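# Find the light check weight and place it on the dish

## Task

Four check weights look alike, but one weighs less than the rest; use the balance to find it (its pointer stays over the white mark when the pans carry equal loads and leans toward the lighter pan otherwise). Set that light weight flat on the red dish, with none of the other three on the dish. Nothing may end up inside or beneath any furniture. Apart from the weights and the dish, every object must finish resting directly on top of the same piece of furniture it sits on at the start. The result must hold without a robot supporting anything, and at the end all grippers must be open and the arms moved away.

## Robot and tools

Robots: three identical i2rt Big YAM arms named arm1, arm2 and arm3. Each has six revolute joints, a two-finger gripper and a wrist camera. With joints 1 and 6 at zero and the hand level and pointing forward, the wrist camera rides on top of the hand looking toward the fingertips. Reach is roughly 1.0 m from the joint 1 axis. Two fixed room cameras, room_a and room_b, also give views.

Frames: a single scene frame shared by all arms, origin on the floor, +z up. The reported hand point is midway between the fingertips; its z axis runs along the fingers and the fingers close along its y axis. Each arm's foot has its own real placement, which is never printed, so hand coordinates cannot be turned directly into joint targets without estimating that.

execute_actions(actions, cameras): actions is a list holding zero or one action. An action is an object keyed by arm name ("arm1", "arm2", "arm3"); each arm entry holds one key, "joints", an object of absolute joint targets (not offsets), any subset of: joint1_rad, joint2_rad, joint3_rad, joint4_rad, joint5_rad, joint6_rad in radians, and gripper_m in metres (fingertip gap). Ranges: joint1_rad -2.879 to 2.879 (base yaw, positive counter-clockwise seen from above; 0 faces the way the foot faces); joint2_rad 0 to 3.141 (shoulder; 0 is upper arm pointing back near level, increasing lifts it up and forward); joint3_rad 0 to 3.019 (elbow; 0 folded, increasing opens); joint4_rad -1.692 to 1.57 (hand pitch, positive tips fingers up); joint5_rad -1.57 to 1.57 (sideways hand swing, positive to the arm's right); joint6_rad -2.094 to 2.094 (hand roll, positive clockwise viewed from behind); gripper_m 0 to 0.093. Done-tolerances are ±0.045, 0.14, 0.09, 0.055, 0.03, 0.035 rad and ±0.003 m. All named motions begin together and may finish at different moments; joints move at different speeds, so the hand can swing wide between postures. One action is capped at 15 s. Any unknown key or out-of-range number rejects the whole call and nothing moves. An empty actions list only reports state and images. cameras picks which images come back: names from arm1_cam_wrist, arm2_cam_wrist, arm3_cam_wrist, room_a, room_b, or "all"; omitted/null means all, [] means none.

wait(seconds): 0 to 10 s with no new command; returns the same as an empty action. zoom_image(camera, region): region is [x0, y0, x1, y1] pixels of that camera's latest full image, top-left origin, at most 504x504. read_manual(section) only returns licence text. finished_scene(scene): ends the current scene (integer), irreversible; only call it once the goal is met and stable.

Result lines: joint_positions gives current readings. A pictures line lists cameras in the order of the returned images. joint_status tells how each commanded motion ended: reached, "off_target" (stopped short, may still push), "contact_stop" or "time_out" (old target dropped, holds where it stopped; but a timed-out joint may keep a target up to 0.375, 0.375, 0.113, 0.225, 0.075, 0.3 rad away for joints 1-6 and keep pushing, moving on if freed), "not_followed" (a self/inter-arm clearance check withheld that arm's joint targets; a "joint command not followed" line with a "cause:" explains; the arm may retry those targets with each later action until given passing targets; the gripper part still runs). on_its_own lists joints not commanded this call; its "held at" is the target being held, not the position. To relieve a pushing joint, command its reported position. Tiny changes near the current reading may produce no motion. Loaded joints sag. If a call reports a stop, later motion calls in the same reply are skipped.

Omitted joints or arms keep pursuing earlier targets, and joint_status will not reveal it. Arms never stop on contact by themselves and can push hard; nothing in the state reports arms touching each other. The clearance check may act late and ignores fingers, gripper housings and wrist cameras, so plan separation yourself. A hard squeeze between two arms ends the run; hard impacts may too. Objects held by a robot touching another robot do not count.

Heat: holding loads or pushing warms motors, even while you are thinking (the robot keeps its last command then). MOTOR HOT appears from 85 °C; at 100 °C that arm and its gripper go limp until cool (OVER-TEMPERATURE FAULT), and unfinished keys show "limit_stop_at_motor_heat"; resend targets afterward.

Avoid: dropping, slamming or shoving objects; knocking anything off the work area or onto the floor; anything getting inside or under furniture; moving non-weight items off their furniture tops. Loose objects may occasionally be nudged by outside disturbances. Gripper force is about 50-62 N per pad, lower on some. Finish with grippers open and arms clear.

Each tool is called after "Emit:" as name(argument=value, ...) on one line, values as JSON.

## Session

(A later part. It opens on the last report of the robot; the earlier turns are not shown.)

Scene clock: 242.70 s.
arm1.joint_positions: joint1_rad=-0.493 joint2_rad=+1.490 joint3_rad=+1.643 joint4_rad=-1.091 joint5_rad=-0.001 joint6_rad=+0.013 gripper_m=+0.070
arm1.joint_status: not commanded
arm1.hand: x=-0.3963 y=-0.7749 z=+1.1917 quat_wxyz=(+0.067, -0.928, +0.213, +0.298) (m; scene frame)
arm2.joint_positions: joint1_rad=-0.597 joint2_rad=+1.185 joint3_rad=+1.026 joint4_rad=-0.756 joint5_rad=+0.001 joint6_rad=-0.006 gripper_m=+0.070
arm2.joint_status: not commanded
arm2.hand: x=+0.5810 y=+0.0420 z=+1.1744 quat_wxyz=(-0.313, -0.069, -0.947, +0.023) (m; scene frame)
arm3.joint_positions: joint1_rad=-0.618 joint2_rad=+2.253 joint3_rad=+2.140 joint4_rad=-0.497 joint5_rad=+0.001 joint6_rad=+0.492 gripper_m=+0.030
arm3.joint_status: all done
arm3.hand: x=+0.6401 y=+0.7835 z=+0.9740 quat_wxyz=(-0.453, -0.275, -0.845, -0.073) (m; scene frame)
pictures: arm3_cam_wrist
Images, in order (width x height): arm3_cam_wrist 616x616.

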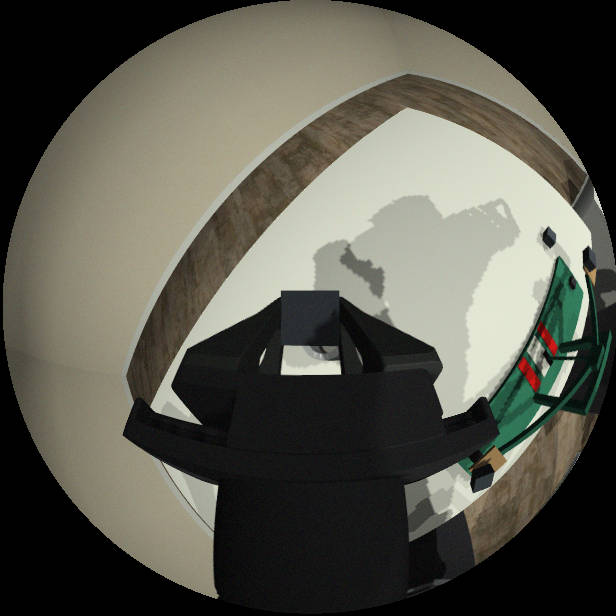

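Emit:
execute_actions(actions=[{"arm3":{"joints":{"joint1_rad":-0.83,"joint3_rad":2.17}}}], cameras=[])

Emit:
execute_actions(actions=[{"arm3":{"joints":{"joint2_rad":2.52}}}], cameras=["arm3_cam_wrist"])

Emit:
execute_actions(actions=[{"arm3":{"joints":{"gripper_m":0.055}}}], cameras=[])

Emit:
execute_actions(actions=[{"arm3":{"joints":{"joint2_rad":2.2}}}], cameras=[])

Emit:
execute_actions(actions=[{"arm3":{"joints":{"joint1_rad":0.3,"joint2_rad":1.5,"joint3_rad":1.5,"joint6_rad":0}},"arm2":{"joints":{"joint1_rad":0.33,"joint2_rad":2.1,"joint3_rad":1.7,"joint4_rad":-1.0}}}], cameras=["arm2_cam_wrist"])

Scene clock: 246.93 s.
arm1.joint_positions: joint1_rad=-0.493 joint2_rad=+1.490 joint3_rad=+1.643 joint4_rad=-1.091 joint5_rad=-0.001 joint6_rad=+0.013 gripper_m=+0.070
arm1.joint_status: not commanded
arm1.hand: x=-0.3963 y=-0.7749 z=+1.1917 quat_wxyz=(+0.067, -0.928, +0.213, +0.298) (m; scene frame)
arm2.joint_positions: joint1_rad=-0.597 joint2_rad=+1.185 joint3_rad=+1.026 joint4_rad=-0.756 joint5_rad=+0.001 joint6_rad=-0.006 gripper_m=+0.070
arm2.joint_status: not commanded
arm2.hand: x=+0.5810 y=+0.0420 z=+1.1744 quat_wxyz=(-0.313, -0.069, -0.947, +0.023) (m; scene frame)
arm3.joint_positions: joint1_rad=-0.825 joint2_rad=+2.253 joint3_rad=+2.140 joint4_rad=-0.497 joint5_rad=+0.000 joint6_rad=+0.494 gripper_m=+0.030
arm3.joint_status: all done
arm3.hand: x=+0.5947 y=+0.6045 z=+0.9767 quat_wxyz=(-0.459, -0.361, -0.811, -0.026) (m; scene frame)
pictures: none
No camera images: the call's "cameras" was empty. Leave "cameras" out to get every camera's image.

Scene clock: 248.00 s.
arm1.joint_positions: joint1_rad=-0.493 joint2_rad=+1.490 joint3_rad=+1.643 joint4_rad=-1.091 joint5_rad=-0.001 joint6_rad=+0.013 gripper_m=+0.070
arm1.joint_status: not commanded
arm1.hand: x=-0.3963 y=-0.7749 z=+1.1917 quat_wxyz=(+0.067, -0.928, +0.213, +0.298) (m; scene frame)
arm2.joint_positions: joint1_rad=-0.597 joint2_rad=+1.185 joint3_rad=+1.026 joint4_rad=-0.756 joint5_rad=+0.001 joint6_rad=-0.006 gripper_m=+0.070
arm2.joint_status: not commanded
arm2.hand: x=+0.5810 y=+0.0420 z=+1.1744 quat_wxyz=(-0.313, -0.069, -0.947, +0.023) (m; scene frame)
arm3.joint_positions: joint1_rad=-0.824 joint2_rad=+2.527 joint3_rad=+2.145 joint4_rad=-0.486 joint5_rad=-0.001 joint6_rad=+0.492 gripper_m=+0.029
arm3.joint_status: all done
arm3.hand: x=+0.5825 y=+0.6063 z=+0.7419 quat_wxyz=(-0.341, -0.382, -0.859, -0.017) (m; scene frame)
pictures: arm3_cam_wrist
Images, in order (width x height): arm3_cam_wrist 616x616.

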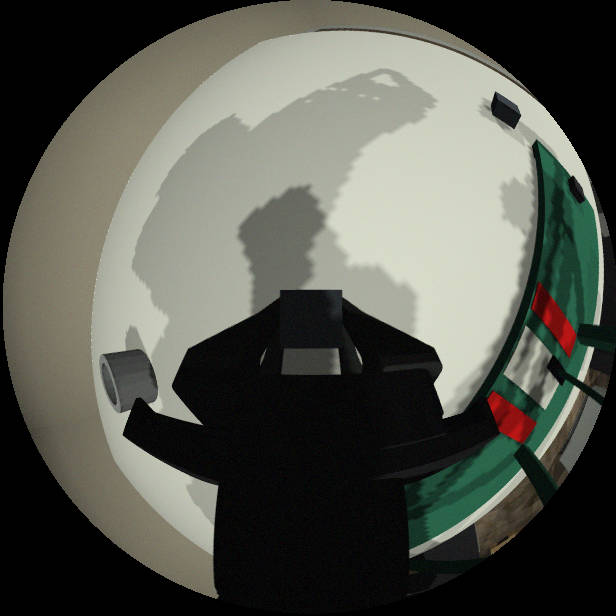

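Scene clock: 248.67 s.
arm1.joint_positions: joint1_rad=-0.493 joint2_rad=+1.490 joint3_rad=+1.643 joint4_rad=-1.091 joint5_rad=-0.001 joint6_rad=+0.013 gripper_m=+0.070
arm1.joint_status: not commanded
arm1.hand: x=-0.3963 y=-0.7749 z=+1.1917 quat_wxyz=(+0.067, -0.928, +0.213, +0.298) (m; scene frame)
arm2.joint_positions: joint1_rad=-0.597 joint2_rad=+1.185 joint3_rad=+1.026 joint4_rad=-0.756 joint5_rad=+0.001 joint6_rad=-0.006 gripper_m=+0.070
arm2.joint_status: not commanded
arm2.hand: x=+0.5810 y=+0.0420 z=+1.1744 quat_wxyz=(-0.313, -0.069, -0.947, +0.023) (m; scene frame)
arm3.joint_positions: joint1_rad=-0.824 joint2_rad=+2.526 joint3_rad=+2.145 joint4_rad=-0.486 joint5_rad=-0.003 joint6_rad=+0.492 gripper_m=+0.055
arm3.joint_status: all done
arm3.hand: x=+0.5830 y=+0.6066 z=+0.7435 quat_wxyz=(-0.342, -0.381, -0.859, -0.019) (m; scene frame)
pictures: none
No camera images: the call's "cameras" was empty. Leave "cameras" out to get every camera's image.

Scene clock: 250.63 s.
arm1.joint_positions: joint1_rad=-0.493 joint2_rad=+1.490 joint3_rad=+1.643 joint4_rad=-1.091 joint5_rad=-0.001 joint6_rad=+0.013 gripper_m=+0.070
arm1.joint_status: not commanded
arm1.hand: x=-0.3963 y=-0.7749 z=+1.1917 quat_wxyz=(+0.067, -0.928, +0.213, +0.298) (m; scene frame)
arm2.joint_positions: joint1_rad=-0.597 joint2_rad=+1.185 joint3_rad=+1.026 joint4_rad=-0.756 joint5_rad=+0.001 joint6_rad=-0.006 gripper_m=+0.070
arm2.joint_status: not commanded
arm2.hand: x=+0.5810 y=+0.0420 z=+1.1744 quat_wxyz=(-0.313, -0.069, -0.947, +0.023) (m; scene frame)
arm3.joint_positions: joint1_rad=-0.824 joint2_rad=+2.201 joint3_rad=+2.154 joint4_rad=-0.491 joint5_rad=-0.003 joint6_rad=+0.493 gripper_m=+0.055
arm3.joint_status: all done
arm3.hand: x=+0.5942 y=+0.6071 z=+1.0310 quat_wxyz=(-0.490, -0.352, -0.797, -0.029) (m; scene frame)
pictures: none
No camera images: the call's "cameras" was empty. Leave "cameras" out to get every camera's image.

Scene clock: 252.50 s.
arm1.joint_positions: joint1_rad=-0.493 joint2_rad=+1.490 joint3_rad=+1.643 joint4_rad=-1.091 joint5_rad=-0.001 joint6_rad=+0.013 gripper_m=+0.070
arm1.joint_status: not commanded
arm1.hand: x=-0.3963 y=-0.7749 z=+1.1917 quat_wxyz=(+0.067, -0.928, +0.213, +0.298) (m; scene frame)
arm2.joint_positions: joint1_rad=+0.325 joint2_rad=+2.108 joint3_rad=+1.648 joint4_rad=-0.990 joint5_rad=-0.002 joint6_rad=-0.006 gripper_m=+0.070
arm2.joint_status: all done
arm2.hand: x=+0.5754 y=+0.5645 z=+0.9332 quat_wxyz=(-0.049, +0.378, -0.924, -0.029) (m; scene frame)
arm3.joint_positions: joint1_rad=+0.299 joint2_rad=+1.486 joint3_rad=+1.510 joint4_rad=-0.491 joint5_rad=-0.003 joint6_rad=+0.008 gripper_m=+0.055
arm3.joint_status: all done
arm3.hand: x=+0.2293 y=+1.3751 z=+1.1851 quat_wxyz=(-0.478, +0.320, -0.794, -0.197) (m; scene frame)
pictures: arm2_cam_wrist
Images, in order (width x height): arm2_cam_wrist 616x616.

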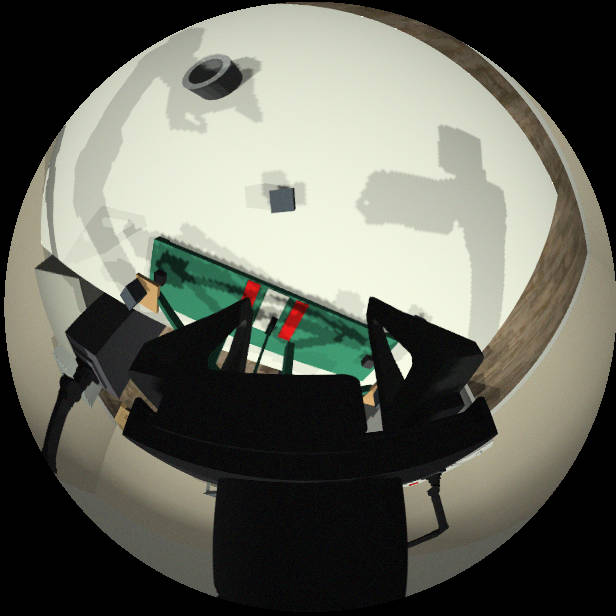

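Emit:
execute_actions(actions=[{"arm2":{"joints":{"joint1_rad":0.36,"joint2_rad":2.38,"joint3_rad":1.78,"joint4_rad":-0.72}}}], cameras=["arm2_cam_wrist"])

Scene clock: 256.20 s.
arm1.joint_positions: joint1_rad=-0.493 joint2_rad=+1.490 joint3_rad=+1.643 joint4_rad=-1.091 joint5_rad=-0.001 joint6_rad=+0.013 gripper_m=+0.070
arm1.joint_status: not commanded
arm1.hand: x=-0.3963 y=-0.7749 z=+1.1917 quat_wxyz=(+0.067, -0.928, +0.213, +0.298) (m; scene frame)
arm2.joint_positions: joint1_rad=+0.358 joint2_rad=+2.387 joint3_rad=+1.764 joint4_rad=-0.735 joint5_rad=-0.002 joint6_rad=-0.006 gripper_m=+0.070
arm2.joint_status: all done
arm2.hand: x=+0.6001 y=+0.6245 z=+0.8034 quat_wxyz=(-0.092, +0.392, -0.914, -0.048) (m; scene frame)
arm3.joint_positions: joint1_rad=+0.299 joint2_rad=+1.486 joint3_rad=+1.510 joint4_rad=-0.491 joint5_rad=-0.003 joint6_rad=+0.008 gripper_m=+0.055
arm3.joint_status: not commanded
arm3.hand: x=+0.2293 y=+1.3751 z=+1.1851 quat_wxyz=(-0.478, +0.320, -0.794, -0.197) (m; scene frame)
pictures: arm2_cam_wrist
Images, in order (width x height): arm2_cam_wrist 616x616.

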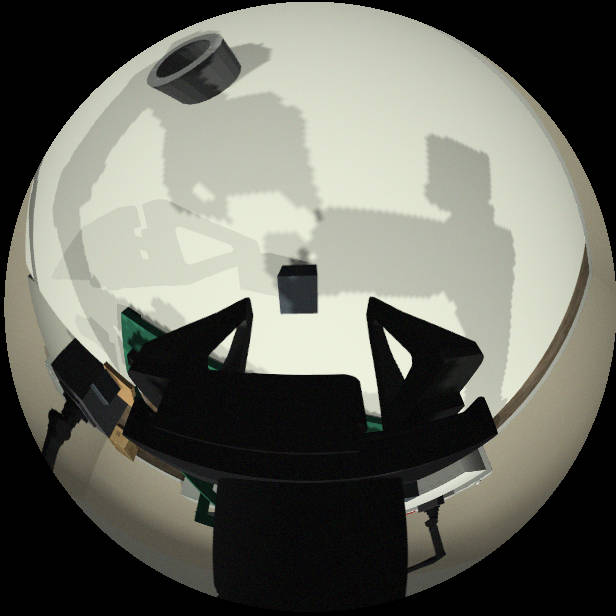

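Emit:
execute_actions(actions=[{"arm2":{"joints":{"joint1_rad":0.375,"joint2_rad":2.49,"joint4_rad":-0.66}}}], cameras=["arm2_cam_wrist"])

Scene clock: 258.40 s.
arm1.joint_positions: joint1_rad=-0.493 joint2_rad=+1.490 joint3_rad=+1.643 joint4_rad=-1.091 joint5_rad=-0.001 joint6_rad=+0.013 gripper_m=+0.070
arm1.joint_status: not commanded
arm1.hand: x=-0.3963 y=-0.7749 z=+1.1917 quat_wxyz=(+0.067, -0.928, +0.213, +0.298) (m; scene frame)
arm2.joint_positions: joint1_rad=+0.369 joint2_rad=+2.478 joint3_rad=+1.764 joint4_rad=-0.670 joint5_rad=+0.000 joint6_rad=-0.006 gripper_m=+0.070
arm2.joint_status: all done
arm2.hand: x=+0.5870 y=+0.6225 z=+0.7450 quat_wxyz=(-0.080, +0.398, -0.913, -0.043) (m; scene frame)
arm3.joint_positions: joint1_rad=+0.299 joint2_rad=+1.486 joint3_rad=+1.510 joint4_rad=-0.491 joint5_rad=-0.003 joint6_rad=+0.008 gripper_m=+0.055
arm3.joint_status: not commanded
arm3.hand: x=+0.2293 y=+1.3751 z=+1.1851 quat_wxyz=(-0.478, +0.320, -0.794, -0.197) (m; scene frame)
pictures: arm2_cam_wrist
Images, in order (width x height): arm2_cam_wrist 616x616.

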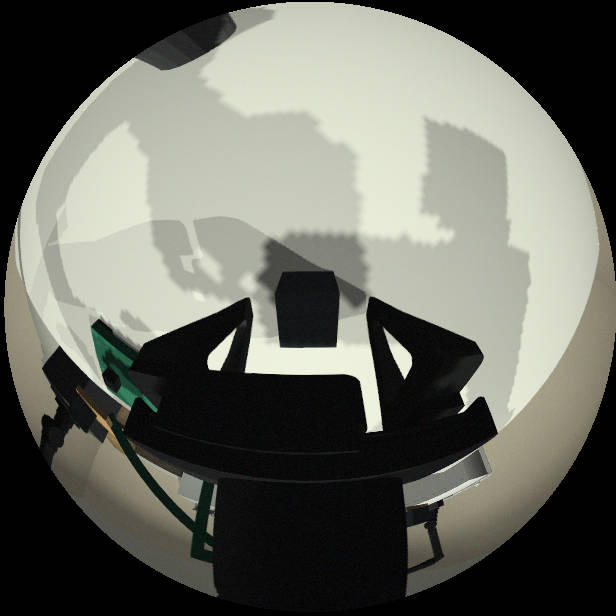

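Emit:
execute_actions(actions=[{"arm2":{"joints":{"gripper_m":0.02}}}], cameras=[])

Emit:
execute_actions(actions=[{"arm2":{"joints":{"joint2_rad":1.9,"joint3_rad":1.5}}}], cameras=[])

Emit:
execute_actions(actions=[{"arm2":{"joints":{"joint1_rad":-1.449,"joint2_rad":2.2,"joint3_rad":1.75,"joint4_rad":-0.976}}}], cameras=[])

Emit:
execute_actions(actions=[{"arm2":{"joints":{"joint2_rad":2.38,"joint3_rad":1.83}}}], cameras=["arm2_cam_wrist"])

Scene clock: 261.00 s.
arm1.joint_positions: joint1_rad=-0.493 joint2_rad=+1.490 joint3_rad=+1.643 joint4_rad=-1.091 joint5_rad=-0.001 joint6_rad=+0.013 gripper_m=+0.070
arm1.joint_status: not commanded
arm1.hand: x=-0.3963 y=-0.7749 z=+1.1917 quat_wxyz=(+0.067, -0.928, +0.213, +0.298) (m; scene frame)
arm2.joint_positions: joint1_rad=+0.369 joint2_rad=+2.478 joint3_rad=+1.764 joint4_rad=-0.670 joint5_rad=+0.000 joint6_rad=-0.006 gripper_m=+0.028
arm2.joint_status: gripper_m off_target (ended at +0.028, target +0.020)
arm2.hand: x=+0.5870 y=+0.6225 z=+0.7450 quat_wxyz=(-0.080, +0.398, -0.913, -0.043) (m; scene frame)
arm3.joint_positions: joint1_rad=+0.299 joint2_rad=+1.486 joint3_rad=+1.510 joint4_rad=-0.491 joint5_rad=-0.003 joint6_rad=+0.008 gripper_m=+0.055
arm3.joint_status: not commanded
arm3.hand: x=+0.2293 y=+1.3751 z=+1.1851 quat_wxyz=(-0.478, +0.320, -0.794, -0.197) (m; scene frame)
pictures: none
No camera images: the call's "cameras" was empty. Leave "cameras" out to get every camera's image.

Scene clock: 262.63 s.
arm1.joint_positions: joint1_rad=-0.493 joint2_rad=+1.490 joint3_rad=+1.643 joint4_rad=-1.091 joint5_rad=-0.001 joint6_rad=+0.013 gripper_m=+0.070
arm1.joint_status: not commanded
arm1.hand: x=-0.3963 y=-0.7749 z=+1.1917 quat_wxyz=(+0.067, -0.928, +0.213, +0.298) (m; scene frame)
arm2.joint_positions: joint1_rad=+0.369 joint2_rad=+1.894 joint3_rad=+1.500 joint4_rad=-0.667 joint5_rad=+0.000 joint6_rad=-0.006 gripper_m=+0.028
arm2.joint_status: all done
arm2.hand: x=+0.5798 y=+0.6082 z=+1.0328 quat_wxyz=(-0.226, +0.386, -0.888, -0.105) (m; scene frame)
arm3.joint_positions: joint1_rad=+0.299 joint2_rad=+1.486 joint3_rad=+1.510 joint4_rad=-0.491 joint5_rad=-0.003 joint6_rad=+0.008 gripper_m=+0.055
arm3.joint_status: not commanded
arm3.hand: x=+0.2293 y=+1.3751 z=+1.1851 quat_wxyz=(-0.478, +0.320, -0.794, -0.197) (m; scene frame)
pictures: none
No camera images: the call's "cameras" was empty. Leave "cameras" out to get every camera's image.

Scene clock: 264.87 s.
arm1.joint_positions: joint1_rad=-0.493 joint2_rad=+1.490 joint3_rad=+1.643 joint4_rad=-1.091 joint5_rad=-0.001 joint6_rad=+0.013 gripper_m=+0.070
arm1.joint_status: not commanded
arm1.hand: x=-0.3963 y=-0.7749 z=+1.1917 quat_wxyz=(+0.067, -0.928, +0.213, +0.298) (m; scene frame)
arm2.joint_positions: joint1_rad=-1.454 joint2_rad=+2.216 joint3_rad=+1.733 joint4_rad=-0.963 joint5_rad=+0.002 joint6_rad=-0.006 gripper_m=+0.028
arm2.joint_status: all done
arm2.hand: x=+0.4718 y=-0.4541 z=+0.8920 quat_wxyz=(-0.045, -0.479, -0.876, +0.032) (m; scene frame)
arm3.joint_positions: joint1_rad=+0.299 joint2_rad=+1.486 joint3_rad=+1.510 joint4_rad=-0.491 joint5_rad=-0.003 joint6_rad=+0.008 gripper_m=+0.055
arm3.joint_status: not commanded
arm3.hand: x=+0.2293 y=+1.3751 z=+1.1851 quat_wxyz=(-0.478, +0.320, -0.794, -0.197) (m; scene frame)
pictures: none
No camera images: the call's "cameras" was empty. Leave "cameras" out to get every camera's image.

Scene clock: 265.97 s.
arm1.joint_positions: joint1_rad=-0.493 joint2_rad=+1.490 joint3_rad=+1.643 joint4_rad=-1.091 joint5_rad=-0.001 joint6_rad=+0.013 gripper_m=+0.070
arm1.joint_status: not commanded
arm1.hand: x=-0.3963 y=-0.7749 z=+1.1917 quat_wxyz=(+0.067, -0.928, +0.213, +0.298) (m; scene frame)
arm2.joint_positions: joint1_rad=-1.453 joint2_rad=+2.382 joint3_rad=+1.798 joint4_rad=-0.969 joint5_rad=+0.002 joint6_rad=-0.005 gripper_m=+0.028
arm2.joint_status: all done
arm2.hand: x=+0.4673 y=-0.4478 z=+0.8066 quat_wxyz=(+0.001, -0.479, -0.878, +0.006) (m; scene frame)
arm3.joint_positions: joint1_rad=+0.299 joint2_rad=+1.486 joint3_rad=+1.510 joint4_rad=-0.491 joint5_rad=-0.003 joint6_rad=+0.008 gripper_m=+0.055
arm3.joint_status: not commanded
arm3.hand: x=+0.2293 y=+1.3751 z=+1.1851 quat_wxyz=(-0.478, +0.320, -0.794, -0.197) (m; scene frame)
pictures: arm2_cam_wrist
Images, in order (width x height): arm2_cam_wrist 616x616.

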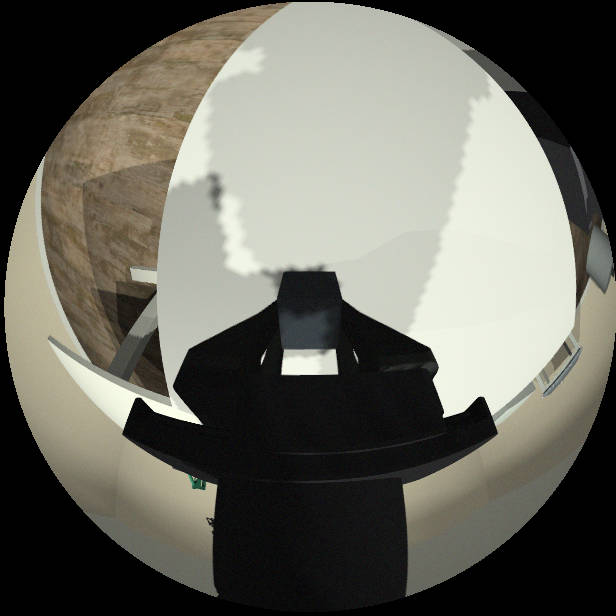

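Emit:
execute_actions(actions=[{"arm2":{"joints":{"gripper_m":0.07}}}], cameras=[])

Emit:
execute_actions(actions=[{"arm2":{"joints":{"joint2_rad":1.7,"joint3_rad":1.2}}}], cameras=[])

Emit:
execute_actions(actions=[{"arm2":{"joints":{"joint1_rad":-0.4,"joint2_rad":1.2}},"arm1":{"joints":{"joint1_rad":-2.156,"joint2_rad":1.95,"joint3_rad":1.72,"joint4_rad":-1.2,"joint6_rad":0.5}}}], cameras=["arm1_cam_wrist"])

Scene clock: 268.50 s.
arm1.joint_positions: joint1_rad=-0.493 joint2_rad=+1.490 joint3_rad=+1.643 joint4_rad=-1.091 joint5_rad=-0.001 joint6_rad=+0.013 gripper_m=+0.070
arm1.joint_status: not commanded
arm1.hand: x=-0.3963 y=-0.7749 z=+1.1917 quat_wxyz=(+0.067, -0.928, +0.213, +0.298) (m; scene frame)
arm2.joint_positions: joint1_rad=-1.453 joint2_rad=+2.382 joint3_rad=+1.798 joint4_rad=-0.969 joint5_rad=+0.002 joint6_rad=-0.005 gripper_m=+0.070
arm2.joint_status: all done
arm2.hand: x=+0.4673 y=-0.4478 z=+0.8066 quat_wxyz=(+0.001, -0.479, -0.878, +0.006) (m; scene frame)
arm3.joint_positions: joint1_rad=+0.299 joint2_rad=+1.486 joint3_rad=+1.510 joint4_rad=-0.491 joint5_rad=-0.003 joint6_rad=+0.008 gripper_m=+0.055
arm3.joint_status: not commanded
arm3.hand: x=+0.2293 y=+1.3751 z=+1.1851 quat_wxyz=(-0.478, +0.320, -0.794, -0.197) (m; scene frame)
pictures: none
No camera images: the call's "cameras" was empty. Leave "cameras" out to get every camera's image.

Scene clock: 269.87 s.
arm1.joint_positions: joint1_rad=-0.493 joint2_rad=+1.490 joint3_rad=+1.643 joint4_rad=-1.091 joint5_rad=-0.001 joint6_rad=+0.013 gripper_m=+0.070
arm1.joint_status: not commanded
arm1.hand: x=-0.3963 y=-0.7749 z=+1.1917 quat_wxyz=(+0.067, -0.928, +0.213, +0.298) (m; scene frame)
arm2.joint_positions: joint1_rad=-1.453 joint2_rad=+1.686 joint3_rad=+1.213 joint4_rad=-0.970 joint5_rad=+0.002 joint6_rad=-0.005 gripper_m=+0.070
arm2.joint_status: all done
arm2.hand: x=+0.3838 y=-0.3127 z=+1.0048 quat_wxyz=(-0.047, -0.478, -0.876, +0.033) (m; scene frame)
arm3.joint_positions: joint1_rad=+0.299 joint2_rad=+1.486 joint3_rad=+1.510 joint4_rad=-0.491 joint5_rad=-0.003 joint6_rad=+0.008 gripper_m=+0.055
arm3.joint_status: not commanded
arm3.hand: x=+0.2293 y=+1.3751 z=+1.1851 quat_wxyz=(-0.478, +0.320, -0.794, -0.197) (m; scene frame)
pictures: none
No camera images: the call's "cameras" was empty. Leave "cameras" out to get every camera's image.

Scene clock: 271.73 s.
arm1.joint_positions: joint1_rad=-2.165 joint2_rad=+1.973 joint3_rad=+1.704 joint4_rad=-1.186 joint5_rad=+0.003 joint6_rad=+0.485 gripper_m=+0.070
arm1.joint_status: all done
arm1.hand: x=+0.4589 y=-0.4852 z=+0.9361 quat_wxyz=(+0.050, -0.268, +0.961, +0.036) (m; scene frame)
arm2.joint_positions: joint1_rad=-0.398 joint2_rad=+1.187 joint3_rad=+1.204 joint4_rad=-0.970 joint5_rad=-0.001 joint6_rad=-0.005 gripper_m=+0.070
arm2.joint_status: all done
arm2.hand: x=+0.5846 y=+0.1349 z=+1.2362 quat_wxyz=(-0.296, +0.025, -0.955, -0.010) (m; scene frame)
arm3.joint_positions: joint1_rad=+0.299 joint2_rad=+1.486 joint3_rad=+1.510 joint4_rad=-0.491 joint5_rad=-0.003 joint6_rad=+0.008 gripper_m=+0.055
arm3.joint_status: not commanded
arm3.hand: x=+0.2293 y=+1.3751 z=+1.1851 quat_wxyz=(-0.478, +0.320, -0.794, -0.197) (m; scene frame)
pictures: arm1_cam_wrist
Images, in order (width x height): arm1_cam_wrist 616x616.

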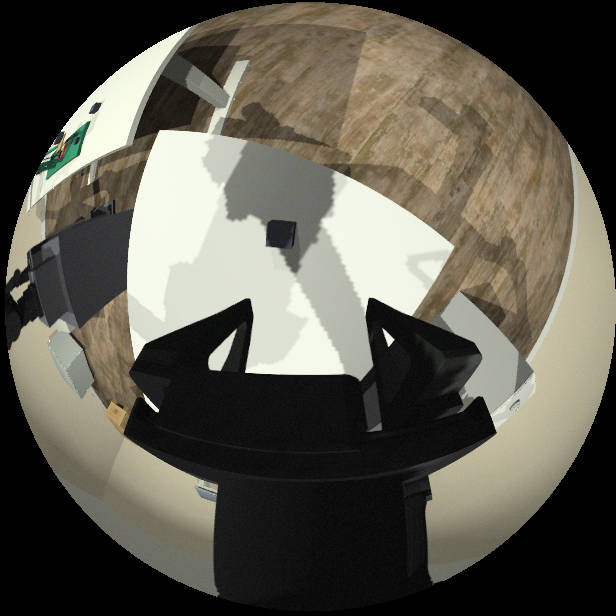

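Aligned. Descend.

Emit:
execute_actions(actions=[{"arm1":{"joints":{"joint1_rad":-2.15,"joint2_rad":2.17,"joint3_rad":1.77,"joint4_rad":-1.1}}}], cameras=["arm1_cam_wrist"])

Scene clock: 273.87 s.
arm1.joint_positions: joint1_rad=-2.160 joint2_rad=+2.168 joint3_rad=+1.744 joint4_rad=-1.111 joint5_rad=+0.003 joint6_rad=+0.485 gripper_m=+0.070
arm1.joint_status: all done
arm1.hand: x=+0.4670 y=-0.4675 z=+0.8324 quat_wxyz=(+0.021, -0.271, +0.962, +0.009) (m; scene frame)
arm2.joint_positions: joint1_rad=-0.398 joint2_rad=+1.187 joint3_rad=+1.204 joint4_rad=-0.970 joint5_rad=-0.001 joint6_rad=-0.005 gripper_m=+0.070
arm2.joint_status: not commanded
arm2.hand: x=+0.5846 y=+0.1349 z=+1.2362 quat_wxyz=(-0.296, +0.025, -0.955, -0.010) (m; scene frame)
arm3.joint_positions: joint1_rad=+0.299 joint2_rad=+1.486 joint3_rad=+1.510 joint4_rad=-0.491 joint5_rad=-0.003 joint6_rad=+0.008 gripper_m=+0.055
arm3.joint_status: not commanded
arm3.hand: x=+0.2293 y=+1.3751 z=+1.1851 quat_wxyz=(-0.478, +0.320, -0.794, -0.197) (m; scene frame)
pictures: arm1_cam_wrist
Images, in order (width x height): arm1_cam_wrist 616x616.

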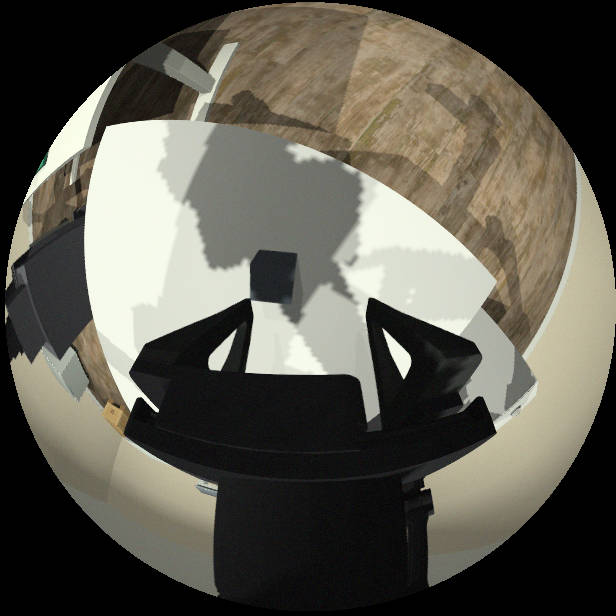

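Emit:
execute_actions(actions=[{"arm1":{"joints":{"joint1_rad":-2.115,"joint2_rad":2.22,"joint3_rad":1.79,"joint4_rad":-1.08}}}], cameras=["arm1_cam_wrist"])

Scene clock: 275.57 s.
arm1.joint_positions: joint1_rad=-2.112 joint2_rad=+2.176 joint3_rad=+1.744 joint4_rad=-1.095 joint5_rad=+0.002 joint6_rad=+0.485 gripper_m=+0.070
arm1.joint_status: all done
arm1.hand: x=+0.4416 y=-0.4498 z=+0.8271 quat_wxyz=(+0.023, -0.294, +0.956, +0.012) (m; scene frame)
arm2.joint_positions: joint1_rad=-0.398 joint2_rad=+1.187 joint3_rad=+1.204 joint4_rad=-0.970 joint5_rad=-0.001 joint6_rad=-0.005 gripper_m=+0.070
arm2.joint_status: not commanded
arm2.hand: x=+0.5846 y=+0.1349 z=+1.2362 quat_wxyz=(-0.296, +0.025, -0.955, -0.010) (m; scene frame)
arm3.joint_positions: joint1_rad=+0.299 joint2_rad=+1.486 joint3_rad=+1.510 joint4_rad=-0.491 joint5_rad=-0.003 joint6_rad=+0.008 gripper_m=+0.055
arm3.joint_status: not commanded
arm3.hand: x=+0.2293 y=+1.3751 z=+1.1851 quat_wxyz=(-0.478, +0.320, -0.794, -0.197) (m; scene frame)
pictures: arm1_cam_wrist
Images, in order (width x height): arm1_cam_wrist 616x616.

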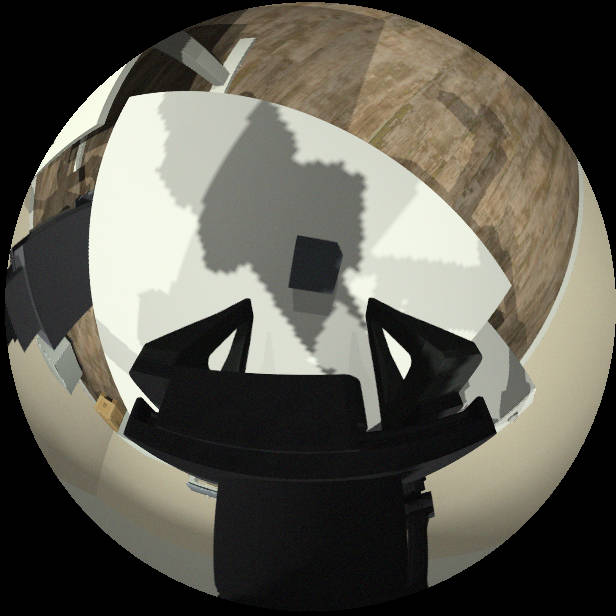

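Emit:
execute_actions(actions=[{"arm1":{"joints":{"joint1_rad":-2.135,"joint2_rad":2.26,"joint3_rad":1.85,"joint4_rad":-1.1}}}], cameras=["arm1_cam_wrist"])

Scene clock: 277.23 s.
arm1.joint_positions: joint1_rad=-2.129 joint2_rad=+2.219 joint3_rad=+1.799 joint4_rad=-1.095 joint5_rad=+0.002 joint6_rad=+0.485 gripper_m=+0.070
arm1.joint_status: all done
arm1.hand: x=+0.4593 y=-0.4412 z=+0.8194 quat_wxyz=(+0.027, -0.286, +0.958, +0.016) (m; scene frame)
arm2.joint_positions: joint1_rad=-0.398 joint2_rad=+1.187 joint3_rad=+1.204 joint4_rad=-0.970 joint5_rad=-0.001 joint6_rad=-0.005 gripper_m=+0.070
arm2.joint_status: not commanded
arm2.hand: x=+0.5846 y=+0.1349 z=+1.2362 quat_wxyz=(-0.296, +0.025, -0.955, -0.010) (m; scene frame)
arm3.joint_positions: joint1_rad=+0.299 joint2_rad=+1.486 joint3_rad=+1.510 joint4_rad=-0.491 joint5_rad=-0.003 joint6_rad=+0.008 gripper_m=+0.055
arm3.joint_status: not commanded
arm3.hand: x=+0.2293 y=+1.3751 z=+1.1851 quat_wxyz=(-0.478, +0.320, -0.794, -0.197) (m; scene frame)
pictures: arm1_cam_wrist
Images, in order (width x height): arm1_cam_wrist 616x616.

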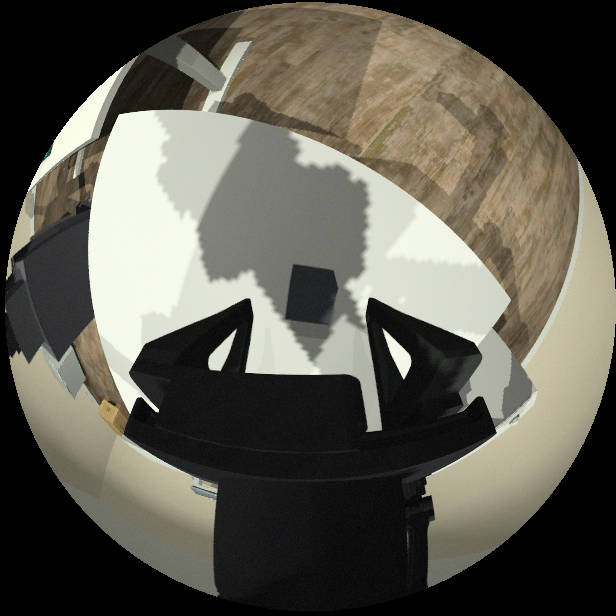

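Emit:
execute_actions(actions=[{"arm1":{"joints":{"joint2_rad":2.28,"joint3_rad":1.87,"joint4_rad":-1.06}}}], cameras=["arm1_cam_wrist"])

Scene clock: 278.70 s.
arm1.joint_positions: joint1_rad=-2.129 joint2_rad=+2.234 joint3_rad=+1.819 joint4_rad=-1.075 joint5_rad=+0.002 joint6_rad=+0.485 gripper_m=+0.070
arm1.joint_status: all done
arm1.hand: x=+0.4646 y=-0.4318 z=+0.8175 quat_wxyz=(+0.036, -0.286, +0.957, +0.025) (m; scene frame)
arm2.joint_positions: joint1_rad=-0.398 joint2_rad=+1.187 joint3_rad=+1.204 joint4_rad=-0.970 joint5_rad=-0.001 joint6_rad=-0.005 gripper_m=+0.070
arm2.joint_status: not commanded
arm2.hand: x=+0.5846 y=+0.1349 z=+1.2362 quat_wxyz=(-0.296, +0.025, -0.955, -0.010) (m; scene frame)
arm3.joint_positions: joint1_rad=+0.299 joint2_rad=+1.486 joint3_rad=+1.510 joint4_rad=-0.491 joint5_rad=-0.003 joint6_rad=+0.008 gripper_m=+0.055
arm3.joint_status: not commanded
arm3.hand: x=+0.2293 y=+1.3751 z=+1.1851 quat_wxyz=(-0.478, +0.320, -0.794, -0.197) (m; scene frame)
pictures: arm1_cam_wrist
Images, in order (width x height): arm1_cam_wrist 616x616.

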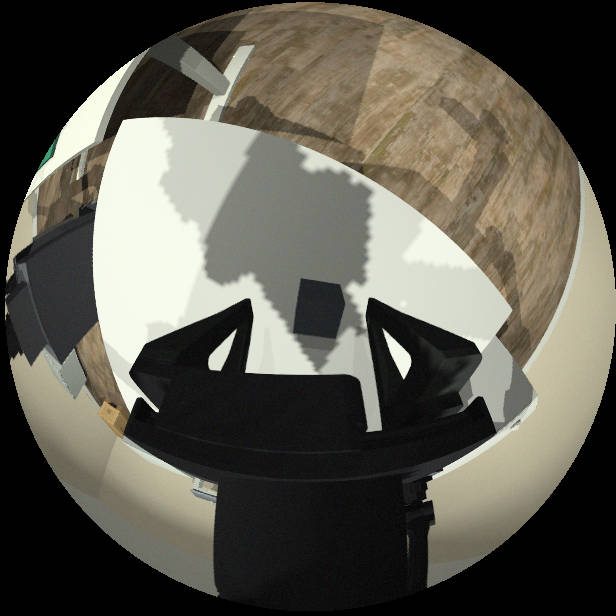

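Emit:
execute_actions(actions=[{"arm1":{"joints":{"joint2_rad":2.30}}}], cameras=[])

Emit:
execute_actions(actions=[{"arm1":{"joints":{"gripper_m":0.02}}}], cameras=["arm1_cam_wrist"])

Scene clock: 281.37 s.
arm1.joint_positions: joint1_rad=-2.129 joint2_rad=+2.259 joint3_rad=+1.821 joint4_rad=-1.075 joint5_rad=+0.002 joint6_rad=+0.485 gripper_m=+0.070
arm1.joint_status: all done
arm1.hand: x=+0.4634 y=-0.4343 z=+0.8016 quat_wxyz=(+0.028, -0.286, +0.958, +0.017) (m; scene frame)
arm2.joint_positions: joint1_rad=-0.398 joint2_rad=+1.187 joint3_rad=+1.204 joint4_rad=-0.970 joint5_rad=-0.001 joint6_rad=-0.005 gripper_m=+0.070
arm2.joint_status: not commanded
arm2.hand: x=+0.5846 y=+0.1349 z=+1.2362 quat_wxyz=(-0.296, +0.025, -0.955, -0.010) (m; scene frame)
arm3.joint_positions: joint1_rad=+0.299 joint2_rad=+1.486 joint3_rad=+1.510 joint4_rad=-0.491 joint5_rad=-0.003 joint6_rad=+0.008 gripper_m=+0.055
arm3.joint_status: not commanded
arm3.hand: x=+0.2293 y=+1.3751 z=+1.1851 quat_wxyz=(-0.478, +0.320, -0.794, -0.197) (m; scene frame)
pictures: none
No camera images: the call's "cameras" was empty. Leave "cameras" out to get every camera's image.

Scene clock: 281.97 s.
arm1.joint_positions: joint1_rad=-2.129 joint2_rad=+2.259 joint3_rad=+1.821 joint4_rad=-1.075 joint5_rad=+0.001 joint6_rad=+0.485 gripper_m=+0.029
arm1.joint_status: gripper_m off_target (ended at +0.029, target +0.020)
arm1.hand: x=+0.4634 y=-0.4342 z=+0.8016 quat_wxyz=(+0.028, -0.285, +0.958, +0.017) (m; scene frame)
arm2.joint_positions: joint1_rad=-0.398 joint2_rad=+1.187 joint3_rad=+1.204 joint4_rad=-0.970 joint5_rad=-0.001 joint6_rad=-0.005 gripper_m=+0.070
arm2.joint_status: not commanded
arm2.hand: x=+0.5846 y=+0.1349 z=+1.2362 quat_wxyz=(-0.296, +0.025, -0.955, -0.010) (m; scene frame)
arm3.joint_positions: joint1_rad=+0.299 joint2_rad=+1.486 joint3_rad=+1.510 joint4_rad=-0.491 joint5_rad=-0.003 joint6_rad=+0.008 gripper_m=+0.055
arm3.joint_status: not commanded
arm3.hand: x=+0.2293 y=+1.3751 z=+1.1851 quat_wxyz=(-0.478, +0.320, -0.794, -0.197) (m; scene frame)
pictures: arm1_cam_wrist
Images, in order (width x height): arm1_cam_wrist 616x616.

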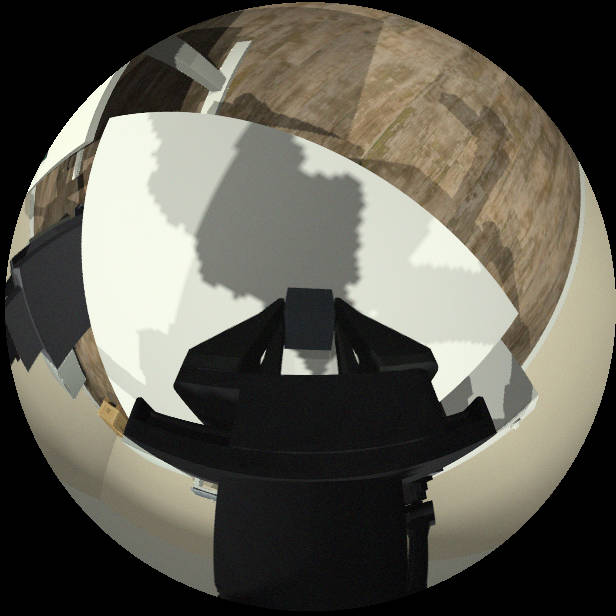

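Emit:
execute_actions(actions=[{"arm1":{"joints":{"joint2_rad":1.5,"joint3_rad":1.4,"joint6_rad":0}}}], cameras=[])

Emit:
execute_actions(actions=[{"arm1":{"joints":{"joint1_rad":0.95,"joint2_rad":1.75,"joint3_rad":1.3,"joint4_rad":-1.0}}}], cameras=["arm1_cam_wrist","room_b"])

Scene clock: 284.77 s.
arm1.joint_positions: joint1_rad=-2.129 joint2_rad=+1.479 joint3_rad=+1.403 joint4_rad=-1.064 joint5_rad=+0.001 joint6_rad=+0.016 gripper_m=+0.029
arm1.joint_status: all done
arm1.hand: x=+0.3931 y=-0.5532 z=+1.0898 quat_wxyz=(+0.189, -0.490, +0.845, +0.105) (m; scene frame)
arm2.joint_positions: joint1_rad=-0.398 joint2_rad=+1.187 joint3_rad=+1.204 joint4_rad=-0.970 joint5_rad=-0.001 joint6_rad=-0.005 gripper_m=+0.070
arm2.joint_status: not commanded
arm2.hand: x=+0.5846 y=+0.1349 z=+1.2362 quat_wxyz=(-0.296, +0.025, -0.955, -0.010) (m; scene frame)
arm3.joint_positions: joint1_rad=+0.299 joint2_rad=+1.486 joint3_rad=+1.510 joint4_rad=-0.491 joint5_rad=-0.003 joint6_rad=+0.008 gripper_m=+0.055
arm3.joint_status: not commanded
arm3.hand: x=+0.2293 y=+1.3751 z=+1.1851 quat_wxyz=(-0.478, +0.320, -0.794, -0.197) (m; scene frame)
pictures: none
No camera images: the call's "cameras" was empty. Leave "cameras" out to get every camera's image.

Scene clock: 287.40 s.
arm1.joint_positions: joint1_rad=+0.959 joint2_rad=+1.778 joint3_rad=+1.292 joint4_rad=-1.002 joint5_rad=-0.002 joint6_rad=+0.014 gripper_m=+0.029
arm1.joint_status: all done
arm1.hand: x=-0.1443 y=-1.4679 z=+0.8860 quat_wxyz=(-0.025, -0.878, -0.477, +0.030) (m; scene frame)
arm2.joint_positions: joint1_rad=-0.398 joint2_rad=+1.187 joint3_rad=+1.204 joint4_rad=-0.970 joint5_rad=-0.001 joint6_rad=-0.005 gripper_m=+0.070
arm2.joint_status: not commanded
arm2.hand: x=+0.5846 y=+0.1349 z=+1.2362 quat_wxyz=(-0.296, +0.025, -0.955, -0.010) (m; scene frame)
arm3.joint_positions: joint1_rad=+0.299 joint2_rad=+1.486 joint3_rad=+1.510 joint4_rad=-0.491 joint5_rad=-0.003 joint6_rad=+0.008 gripper_m=+0.055
arm3.joint_status: not commanded
arm3.hand: x=+0.2293 y=+1.3751 z=+1.1851 quat_wxyz=(-0.478, +0.320, -0.794, -0.197) (m; scene frame)
pictures: arm1_cam_wrist, room_b
Images, in order (width x height): arm1_cam_wrist 616x616, room_b 896x504.

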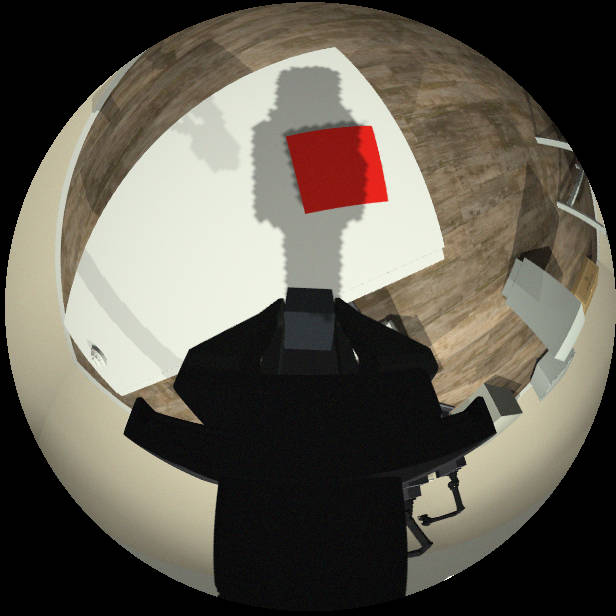

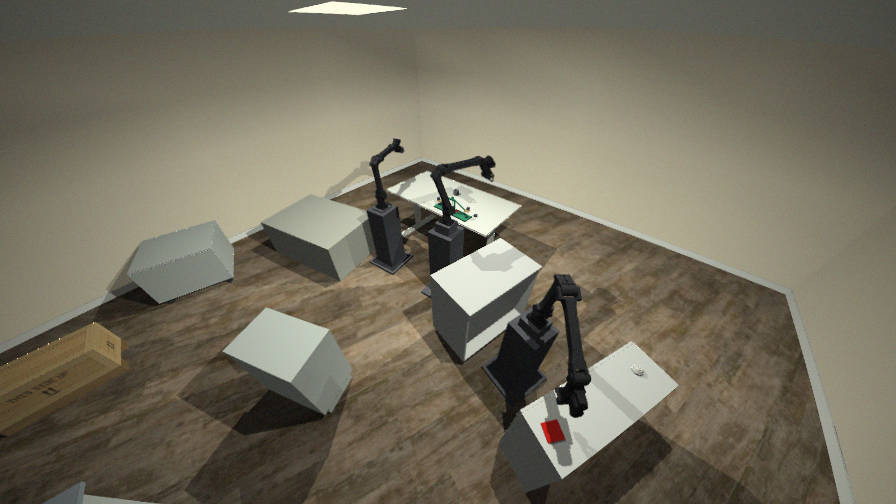

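Emit:
execute_actions(actions=[{"arm1":{"joints":{"joint1_rad":0.9,"joint2_rad":2.02,"joint3_rad":1.66,"joint4_rad":-1.1}}}], cameras=["arm1_cam_wrist"])

Scene clock: 290.13 s.
arm1.joint_positions: joint1_rad=+0.896 joint2_rad=+2.006 joint3_rad=+1.606 joint4_rad=-1.088 joint5_rad=-0.001 joint6_rad=+0.014 gripper_m=+0.029
arm1.joint_status: all done
arm1.hand: x=-0.2243 y=-1.5235 z=+0.8725 quat_wxyz=(-0.023, -0.892, -0.450, +0.030) (m; scene frame)
arm2.joint_positions: joint1_rad=-0.398 joint2_rad=+1.187 joint3_rad=+1.204 joint4_rad=-0.970 joint5_rad=-0.001 joint6_rad=-0.005 gripper_m=+0.070
arm2.joint_status: not commanded
arm2.hand: x=+0.5846 y=+0.1349 z=+1.2362 quat_wxyz=(-0.296, +0.025, -0.955, -0.010) (m; scene frame)
arm3.joint_positions: joint1_rad=+0.299 joint2_rad=+1.486 joint3_rad=+1.510 joint4_rad=-0.491 joint5_rad=-0.003 joint6_rad=+0.008 gripper_m=+0.055
arm3.joint_status: not commanded
arm3.hand: x=+0.2293 y=+1.3751 z=+1.1851 quat_wxyz=(-0.478, +0.320, -0.794, -0.197) (m; scene frame)
pictures: arm1_cam_wrist
Images, in order (width x height): arm1_cam_wrist 616x616.

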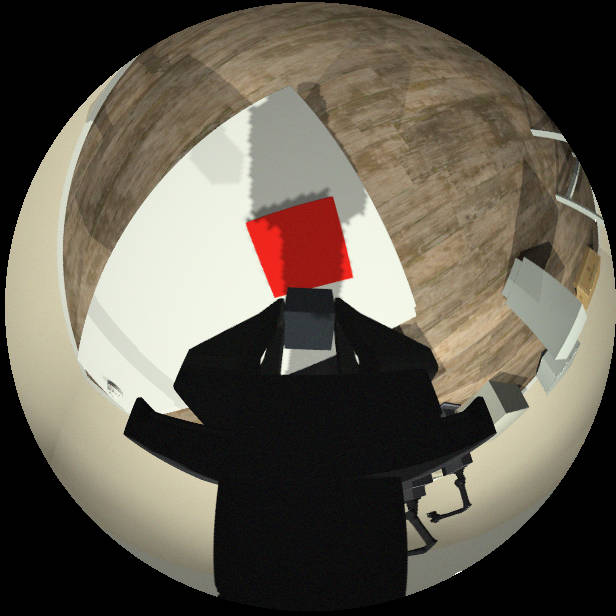

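Emit:
execute_actions(actions=[{"arm1":{"joints":{"joint1_rad":0.915,"joint2_rad":2.17,"joint3_rad":1.74,"joint4_rad":-1.02}}}], cameras=["arm1_cam_wrist","room_b"])

Scene clock: 292.40 s.
arm1.joint_positions: joint1_rad=+0.907 joint2_rad=+2.158 joint3_rad=+1.707 joint4_rad=-1.028 joint5_rad=-0.001 joint6_rad=+0.014 gripper_m=+0.029
arm1.joint_status: all done
arm1.hand: x=-0.2407 y=-1.5595 z=+0.8179 quat_wxyz=(-0.026, -0.890, -0.454, +0.034) (m; scene frame)
arm2.joint_positions: joint1_rad=-0.398 joint2_rad=+1.187 joint3_rad=+1.204 joint4_rad=-0.970 joint5_rad=-0.001 joint6_rad=-0.005 gripper_m=+0.070
arm2.joint_status: not commanded
arm2.hand: x=+0.5846 y=+0.1349 z=+1.2362 quat_wxyz=(-0.296, +0.025, -0.955, -0.010) (m; scene frame)
arm3.joint_positions: joint1_rad=+0.299 joint2_rad=+1.486 joint3_rad=+1.510 joint4_rad=-0.491 joint5_rad=-0.003 joint6_rad=+0.008 gripper_m=+0.055
arm3.joint_status: not commanded
arm3.hand: x=+0.2293 y=+1.3751 z=+1.1851 quat_wxyz=(-0.478, +0.320, -0.794, -0.197) (m; scene frame)
pictures: arm1_cam_wrist, room_b
Images, in order (width x height): arm1_cam_wrist 616x616, room_b 896x504.

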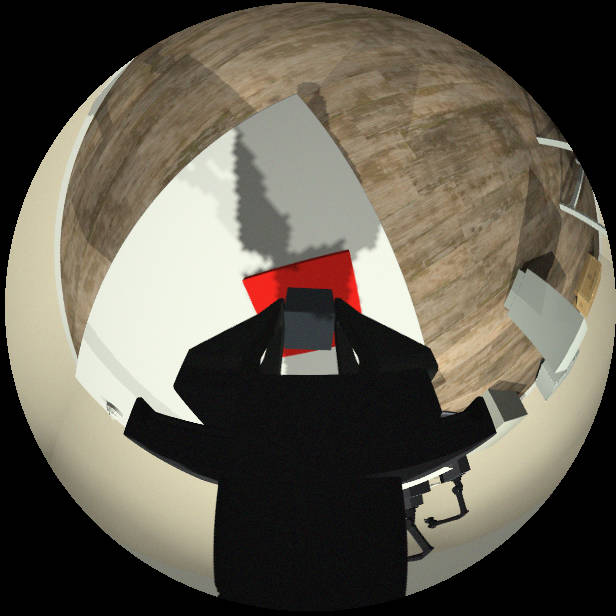

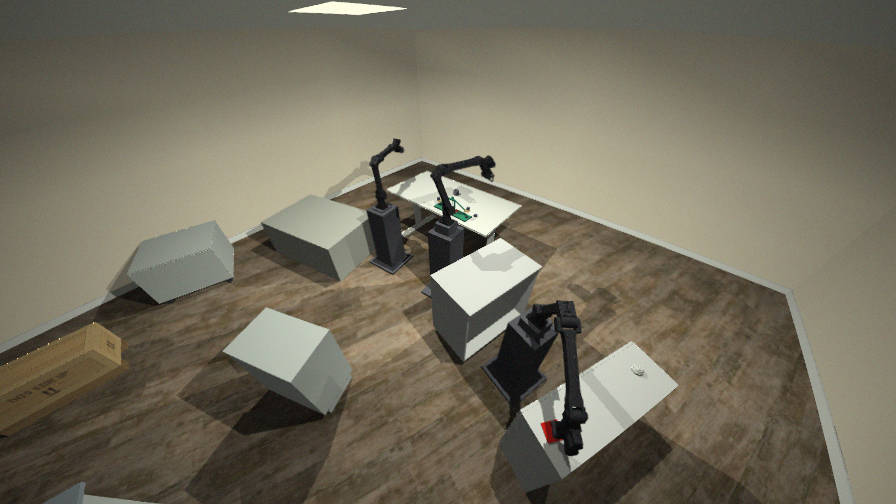

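Emit:
execute_actions(actions=[{"arm1":{"joints":{"joint2_rad":2.24,"joint4_rad":-0.97}}}], cameras=["arm1_cam_wrist"])

Scene clock: 294.53 s.
arm1.joint_positions: joint1_rad=+0.907 joint2_rad=+2.204 joint3_rad=+1.709 joint4_rad=-0.982 joint5_rad=-0.001 joint6_rad=+0.014 gripper_m=+0.029
arm1.joint_status: all done
arm1.hand: x=-0.2437 y=-1.5643 z=+0.7904 quat_wxyz=(-0.026, -0.890, -0.454, +0.035) (m; scene frame)
arm2.joint_positions: joint1_rad=-0.398 joint2_rad=+1.187 joint3_rad=+1.204 joint4_rad=-0.970 joint5_rad=-0.001 joint6_rad=-0.005 gripper_m=+0.070
arm2.joint_status: not commanded
arm2.hand: x=+0.5846 y=+0.1349 z=+1.2362 quat_wxyz=(-0.296, +0.025, -0.955, -0.010) (m; scene frame)
arm3.joint_positions: joint1_rad=+0.299 joint2_rad=+1.486 joint3_rad=+1.510 joint4_rad=-0.491 joint5_rad=-0.003 joint6_rad=+0.008 gripper_m=+0.055
arm3.joint_status: not commanded
arm3.hand: x=+0.2293 y=+1.3751 z=+1.1851 quat_wxyz=(-0.478, +0.320, -0.794, -0.197) (m; scene frame)
pictures: arm1_cam_wrist
Images, in order (width x height): arm1_cam_wrist 616x616.

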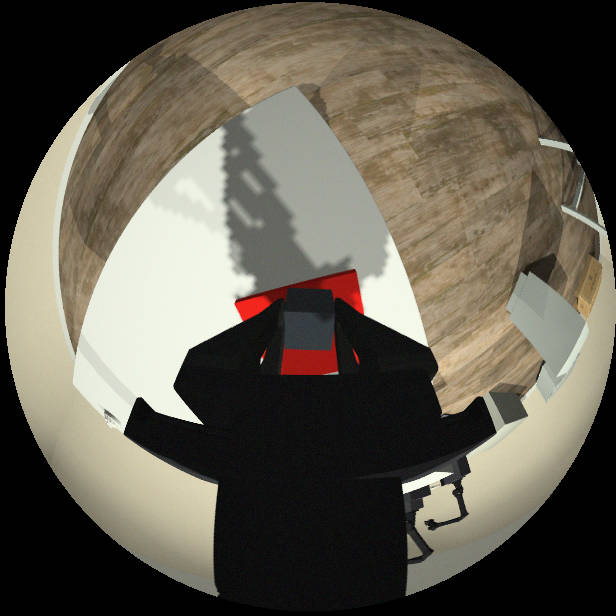

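Emit:
execute_actions(actions=[{"arm1":{"joints":{"joint2_rad":2.27}}}], cameras=[])

Emit:
execute_actions(actions=[{"arm1":{"joints":{"gripper_m":0.07}}}], cameras=[])

Emit:
execute_actions(actions=[{"arm1":{"joints":{"joint2_rad":1.7}}}], cameras=["arm1_cam_wrist","arm3_cam_wrist","room_a"])

Scene clock: 296.60 s.
arm1.joint_positions: joint1_rad=+0.907 joint2_rad=+2.206 joint3_rad=+1.709 joint4_rad=-0.982 joint5_rad=-0.001 joint6_rad=+0.014 gripper_m=+0.029
arm1.joint_status: all done
arm1.hand: x=-0.2435 y=-1.5640 z=+0.7891 quat_wxyz=(-0.026, -0.890, -0.454, +0.035) (m; scene frame)
arm2.joint_positions: joint1_rad=-0.398 joint2_rad=+1.187 joint3_rad=+1.204 joint4_rad=-0.970 joint5_rad=-0.001 joint6_rad=-0.005 gripper_m=+0.070
arm2.joint_status: not commanded
arm2.hand: x=+0.5846 y=+0.1349 z=+1.2362 quat_wxyz=(-0.296, +0.025, -0.955, -0.010) (m; scene frame)
arm3.joint_positions: joint1_rad=+0.299 joint2_rad=+1.486 joint3_rad=+1.510 joint4_rad=-0.491 joint5_rad=-0.003 joint6_rad=+0.008 gripper_m=+0.055
arm3.joint_status: not commanded
arm3.hand: x=+0.2293 y=+1.3751 z=+1.1851 quat_wxyz=(-0.478, +0.320, -0.794, -0.197) (m; scene frame)
pictures: none
No camera images: the call's "cameras" was empty. Leave "cameras" out to get every camera's image.

Scene clock: 297.33 s.
arm1.joint_positions: joint1_rad=+0.907 joint2_rad=+2.230 joint3_rad=+1.709 joint4_rad=-0.982 joint5_rad=-0.001 joint6_rad=+0.014 gripper_m=+0.070
arm1.joint_status: all done
arm1.hand: x=-0.2409 y=-1.5607 z=+0.7739 quat_wxyz=(-0.020, -0.890, -0.455, +0.024) (m; scene frame)
arm2.joint_positions: joint1_rad=-0.398 joint2_rad=+1.187 joint3_rad=+1.204 joint4_rad=-0.970 joint5_rad=-0.001 joint6_rad=-0.005 gripper_m=+0.070
arm2.joint_status: not commanded
arm2.hand: x=+0.5846 y=+0.1349 z=+1.2362 quat_wxyz=(-0.296, +0.025, -0.955, -0.010) (m; scene frame)
arm3.joint_positions: joint1_rad=+0.299 joint2_rad=+1.486 joint3_rad=+1.510 joint4_rad=-0.491 joint5_rad=-0.003 joint6_rad=+0.008 gripper_m=+0.055
arm3.joint_status: not commanded
arm3.hand: x=+0.2293 y=+1.3751 z=+1.1851 quat_wxyz=(-0.478, +0.320, -0.794, -0.197) (m; scene frame)
pictures: none
No camera images: the call's "cameras" was empty. Leave "cameras" out to get every camera's image.

Scene clock: 299.17 s.
arm1.joint_positions: joint1_rad=+0.907 joint2_rad=+1.683 joint3_rad=+1.741 joint4_rad=-0.981 joint5_rad=-0.001 joint6_rad=+0.014 gripper_m=+0.070
arm1.joint_status: all done
arm1.hand: x=-0.2495 y=-1.5649 z=+1.1462 quat_wxyz=(-0.153, -0.846, -0.430, +0.275) (m; scene frame)
arm2.joint_positions: joint1_rad=-0.398 joint2_rad=+1.187 joint3_rad=+1.204 joint4_rad=-0.970 joint5_rad=-0.001 joint6_rad=-0.005 gripper_m=+0.070
arm2.joint_status: not commanded
arm2.hand: x=+0.5846 y=+0.1349 z=+1.2362 quat_wxyz=(-0.296, +0.025, -0.955, -0.010) (m; scene frame)
arm3.joint_positions: joint1_rad=+0.299 joint2_rad=+1.486 joint3_rad=+1.510 joint4_rad=-0.491 joint5_rad=-0.003 joint6_rad=+0.008 gripper_m=+0.055
arm3.joint_status: not commanded
arm3.hand: x=+0.2293 y=+1.3751 z=+1.1851 quat_wxyz=(-0.478, +0.320, -0.794, -0.197) (m; scene frame)
pictures: arm1_cam_wrist, arm3_cam_wrist, room_a
Images, in order (width x height): arm1_cam_wrist 616x616, arm3_cam_wrist 616x616, room_a 896x504.

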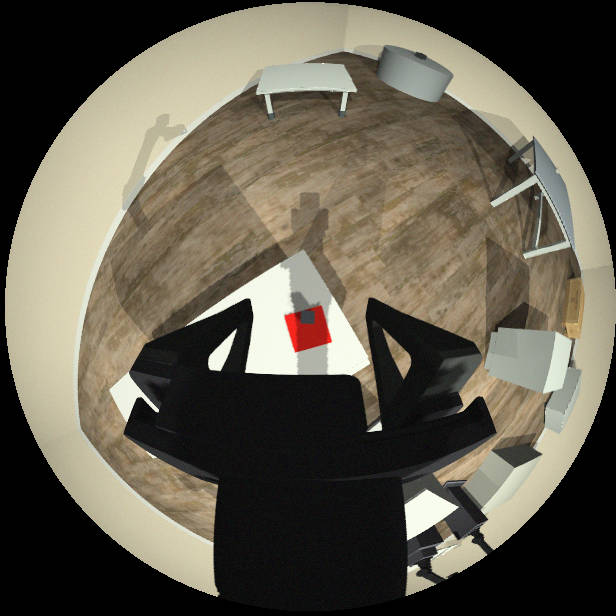

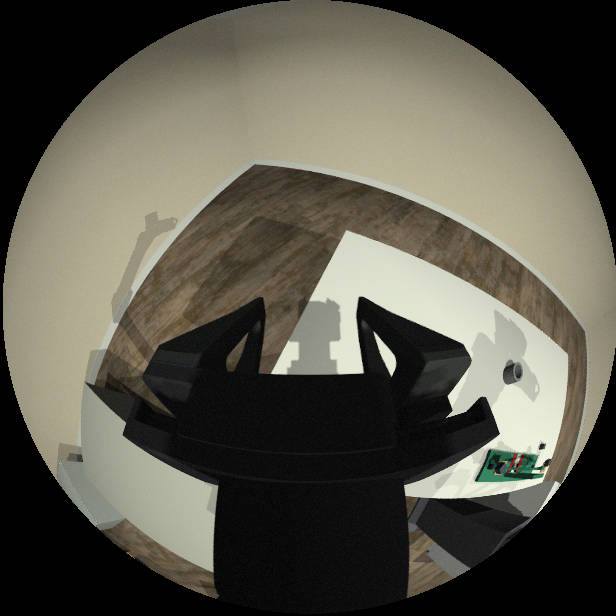

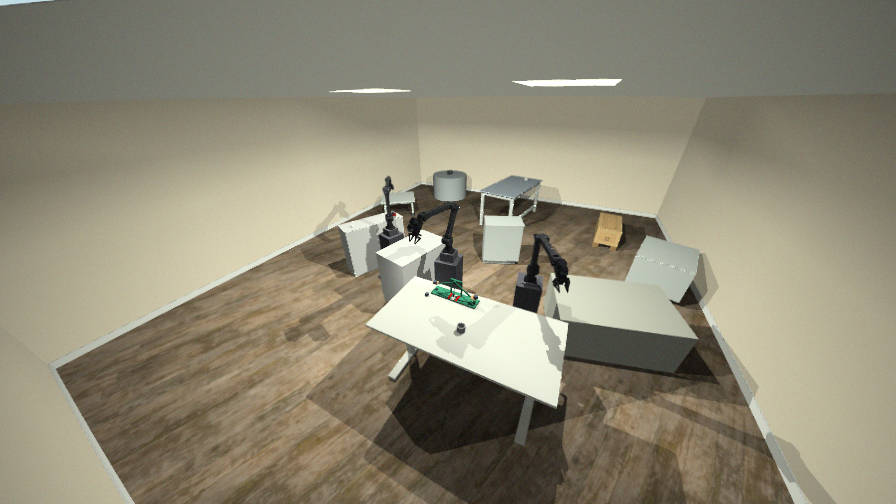

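Emit:
finished_scene(scene=1)

The scene is finished: the task was done.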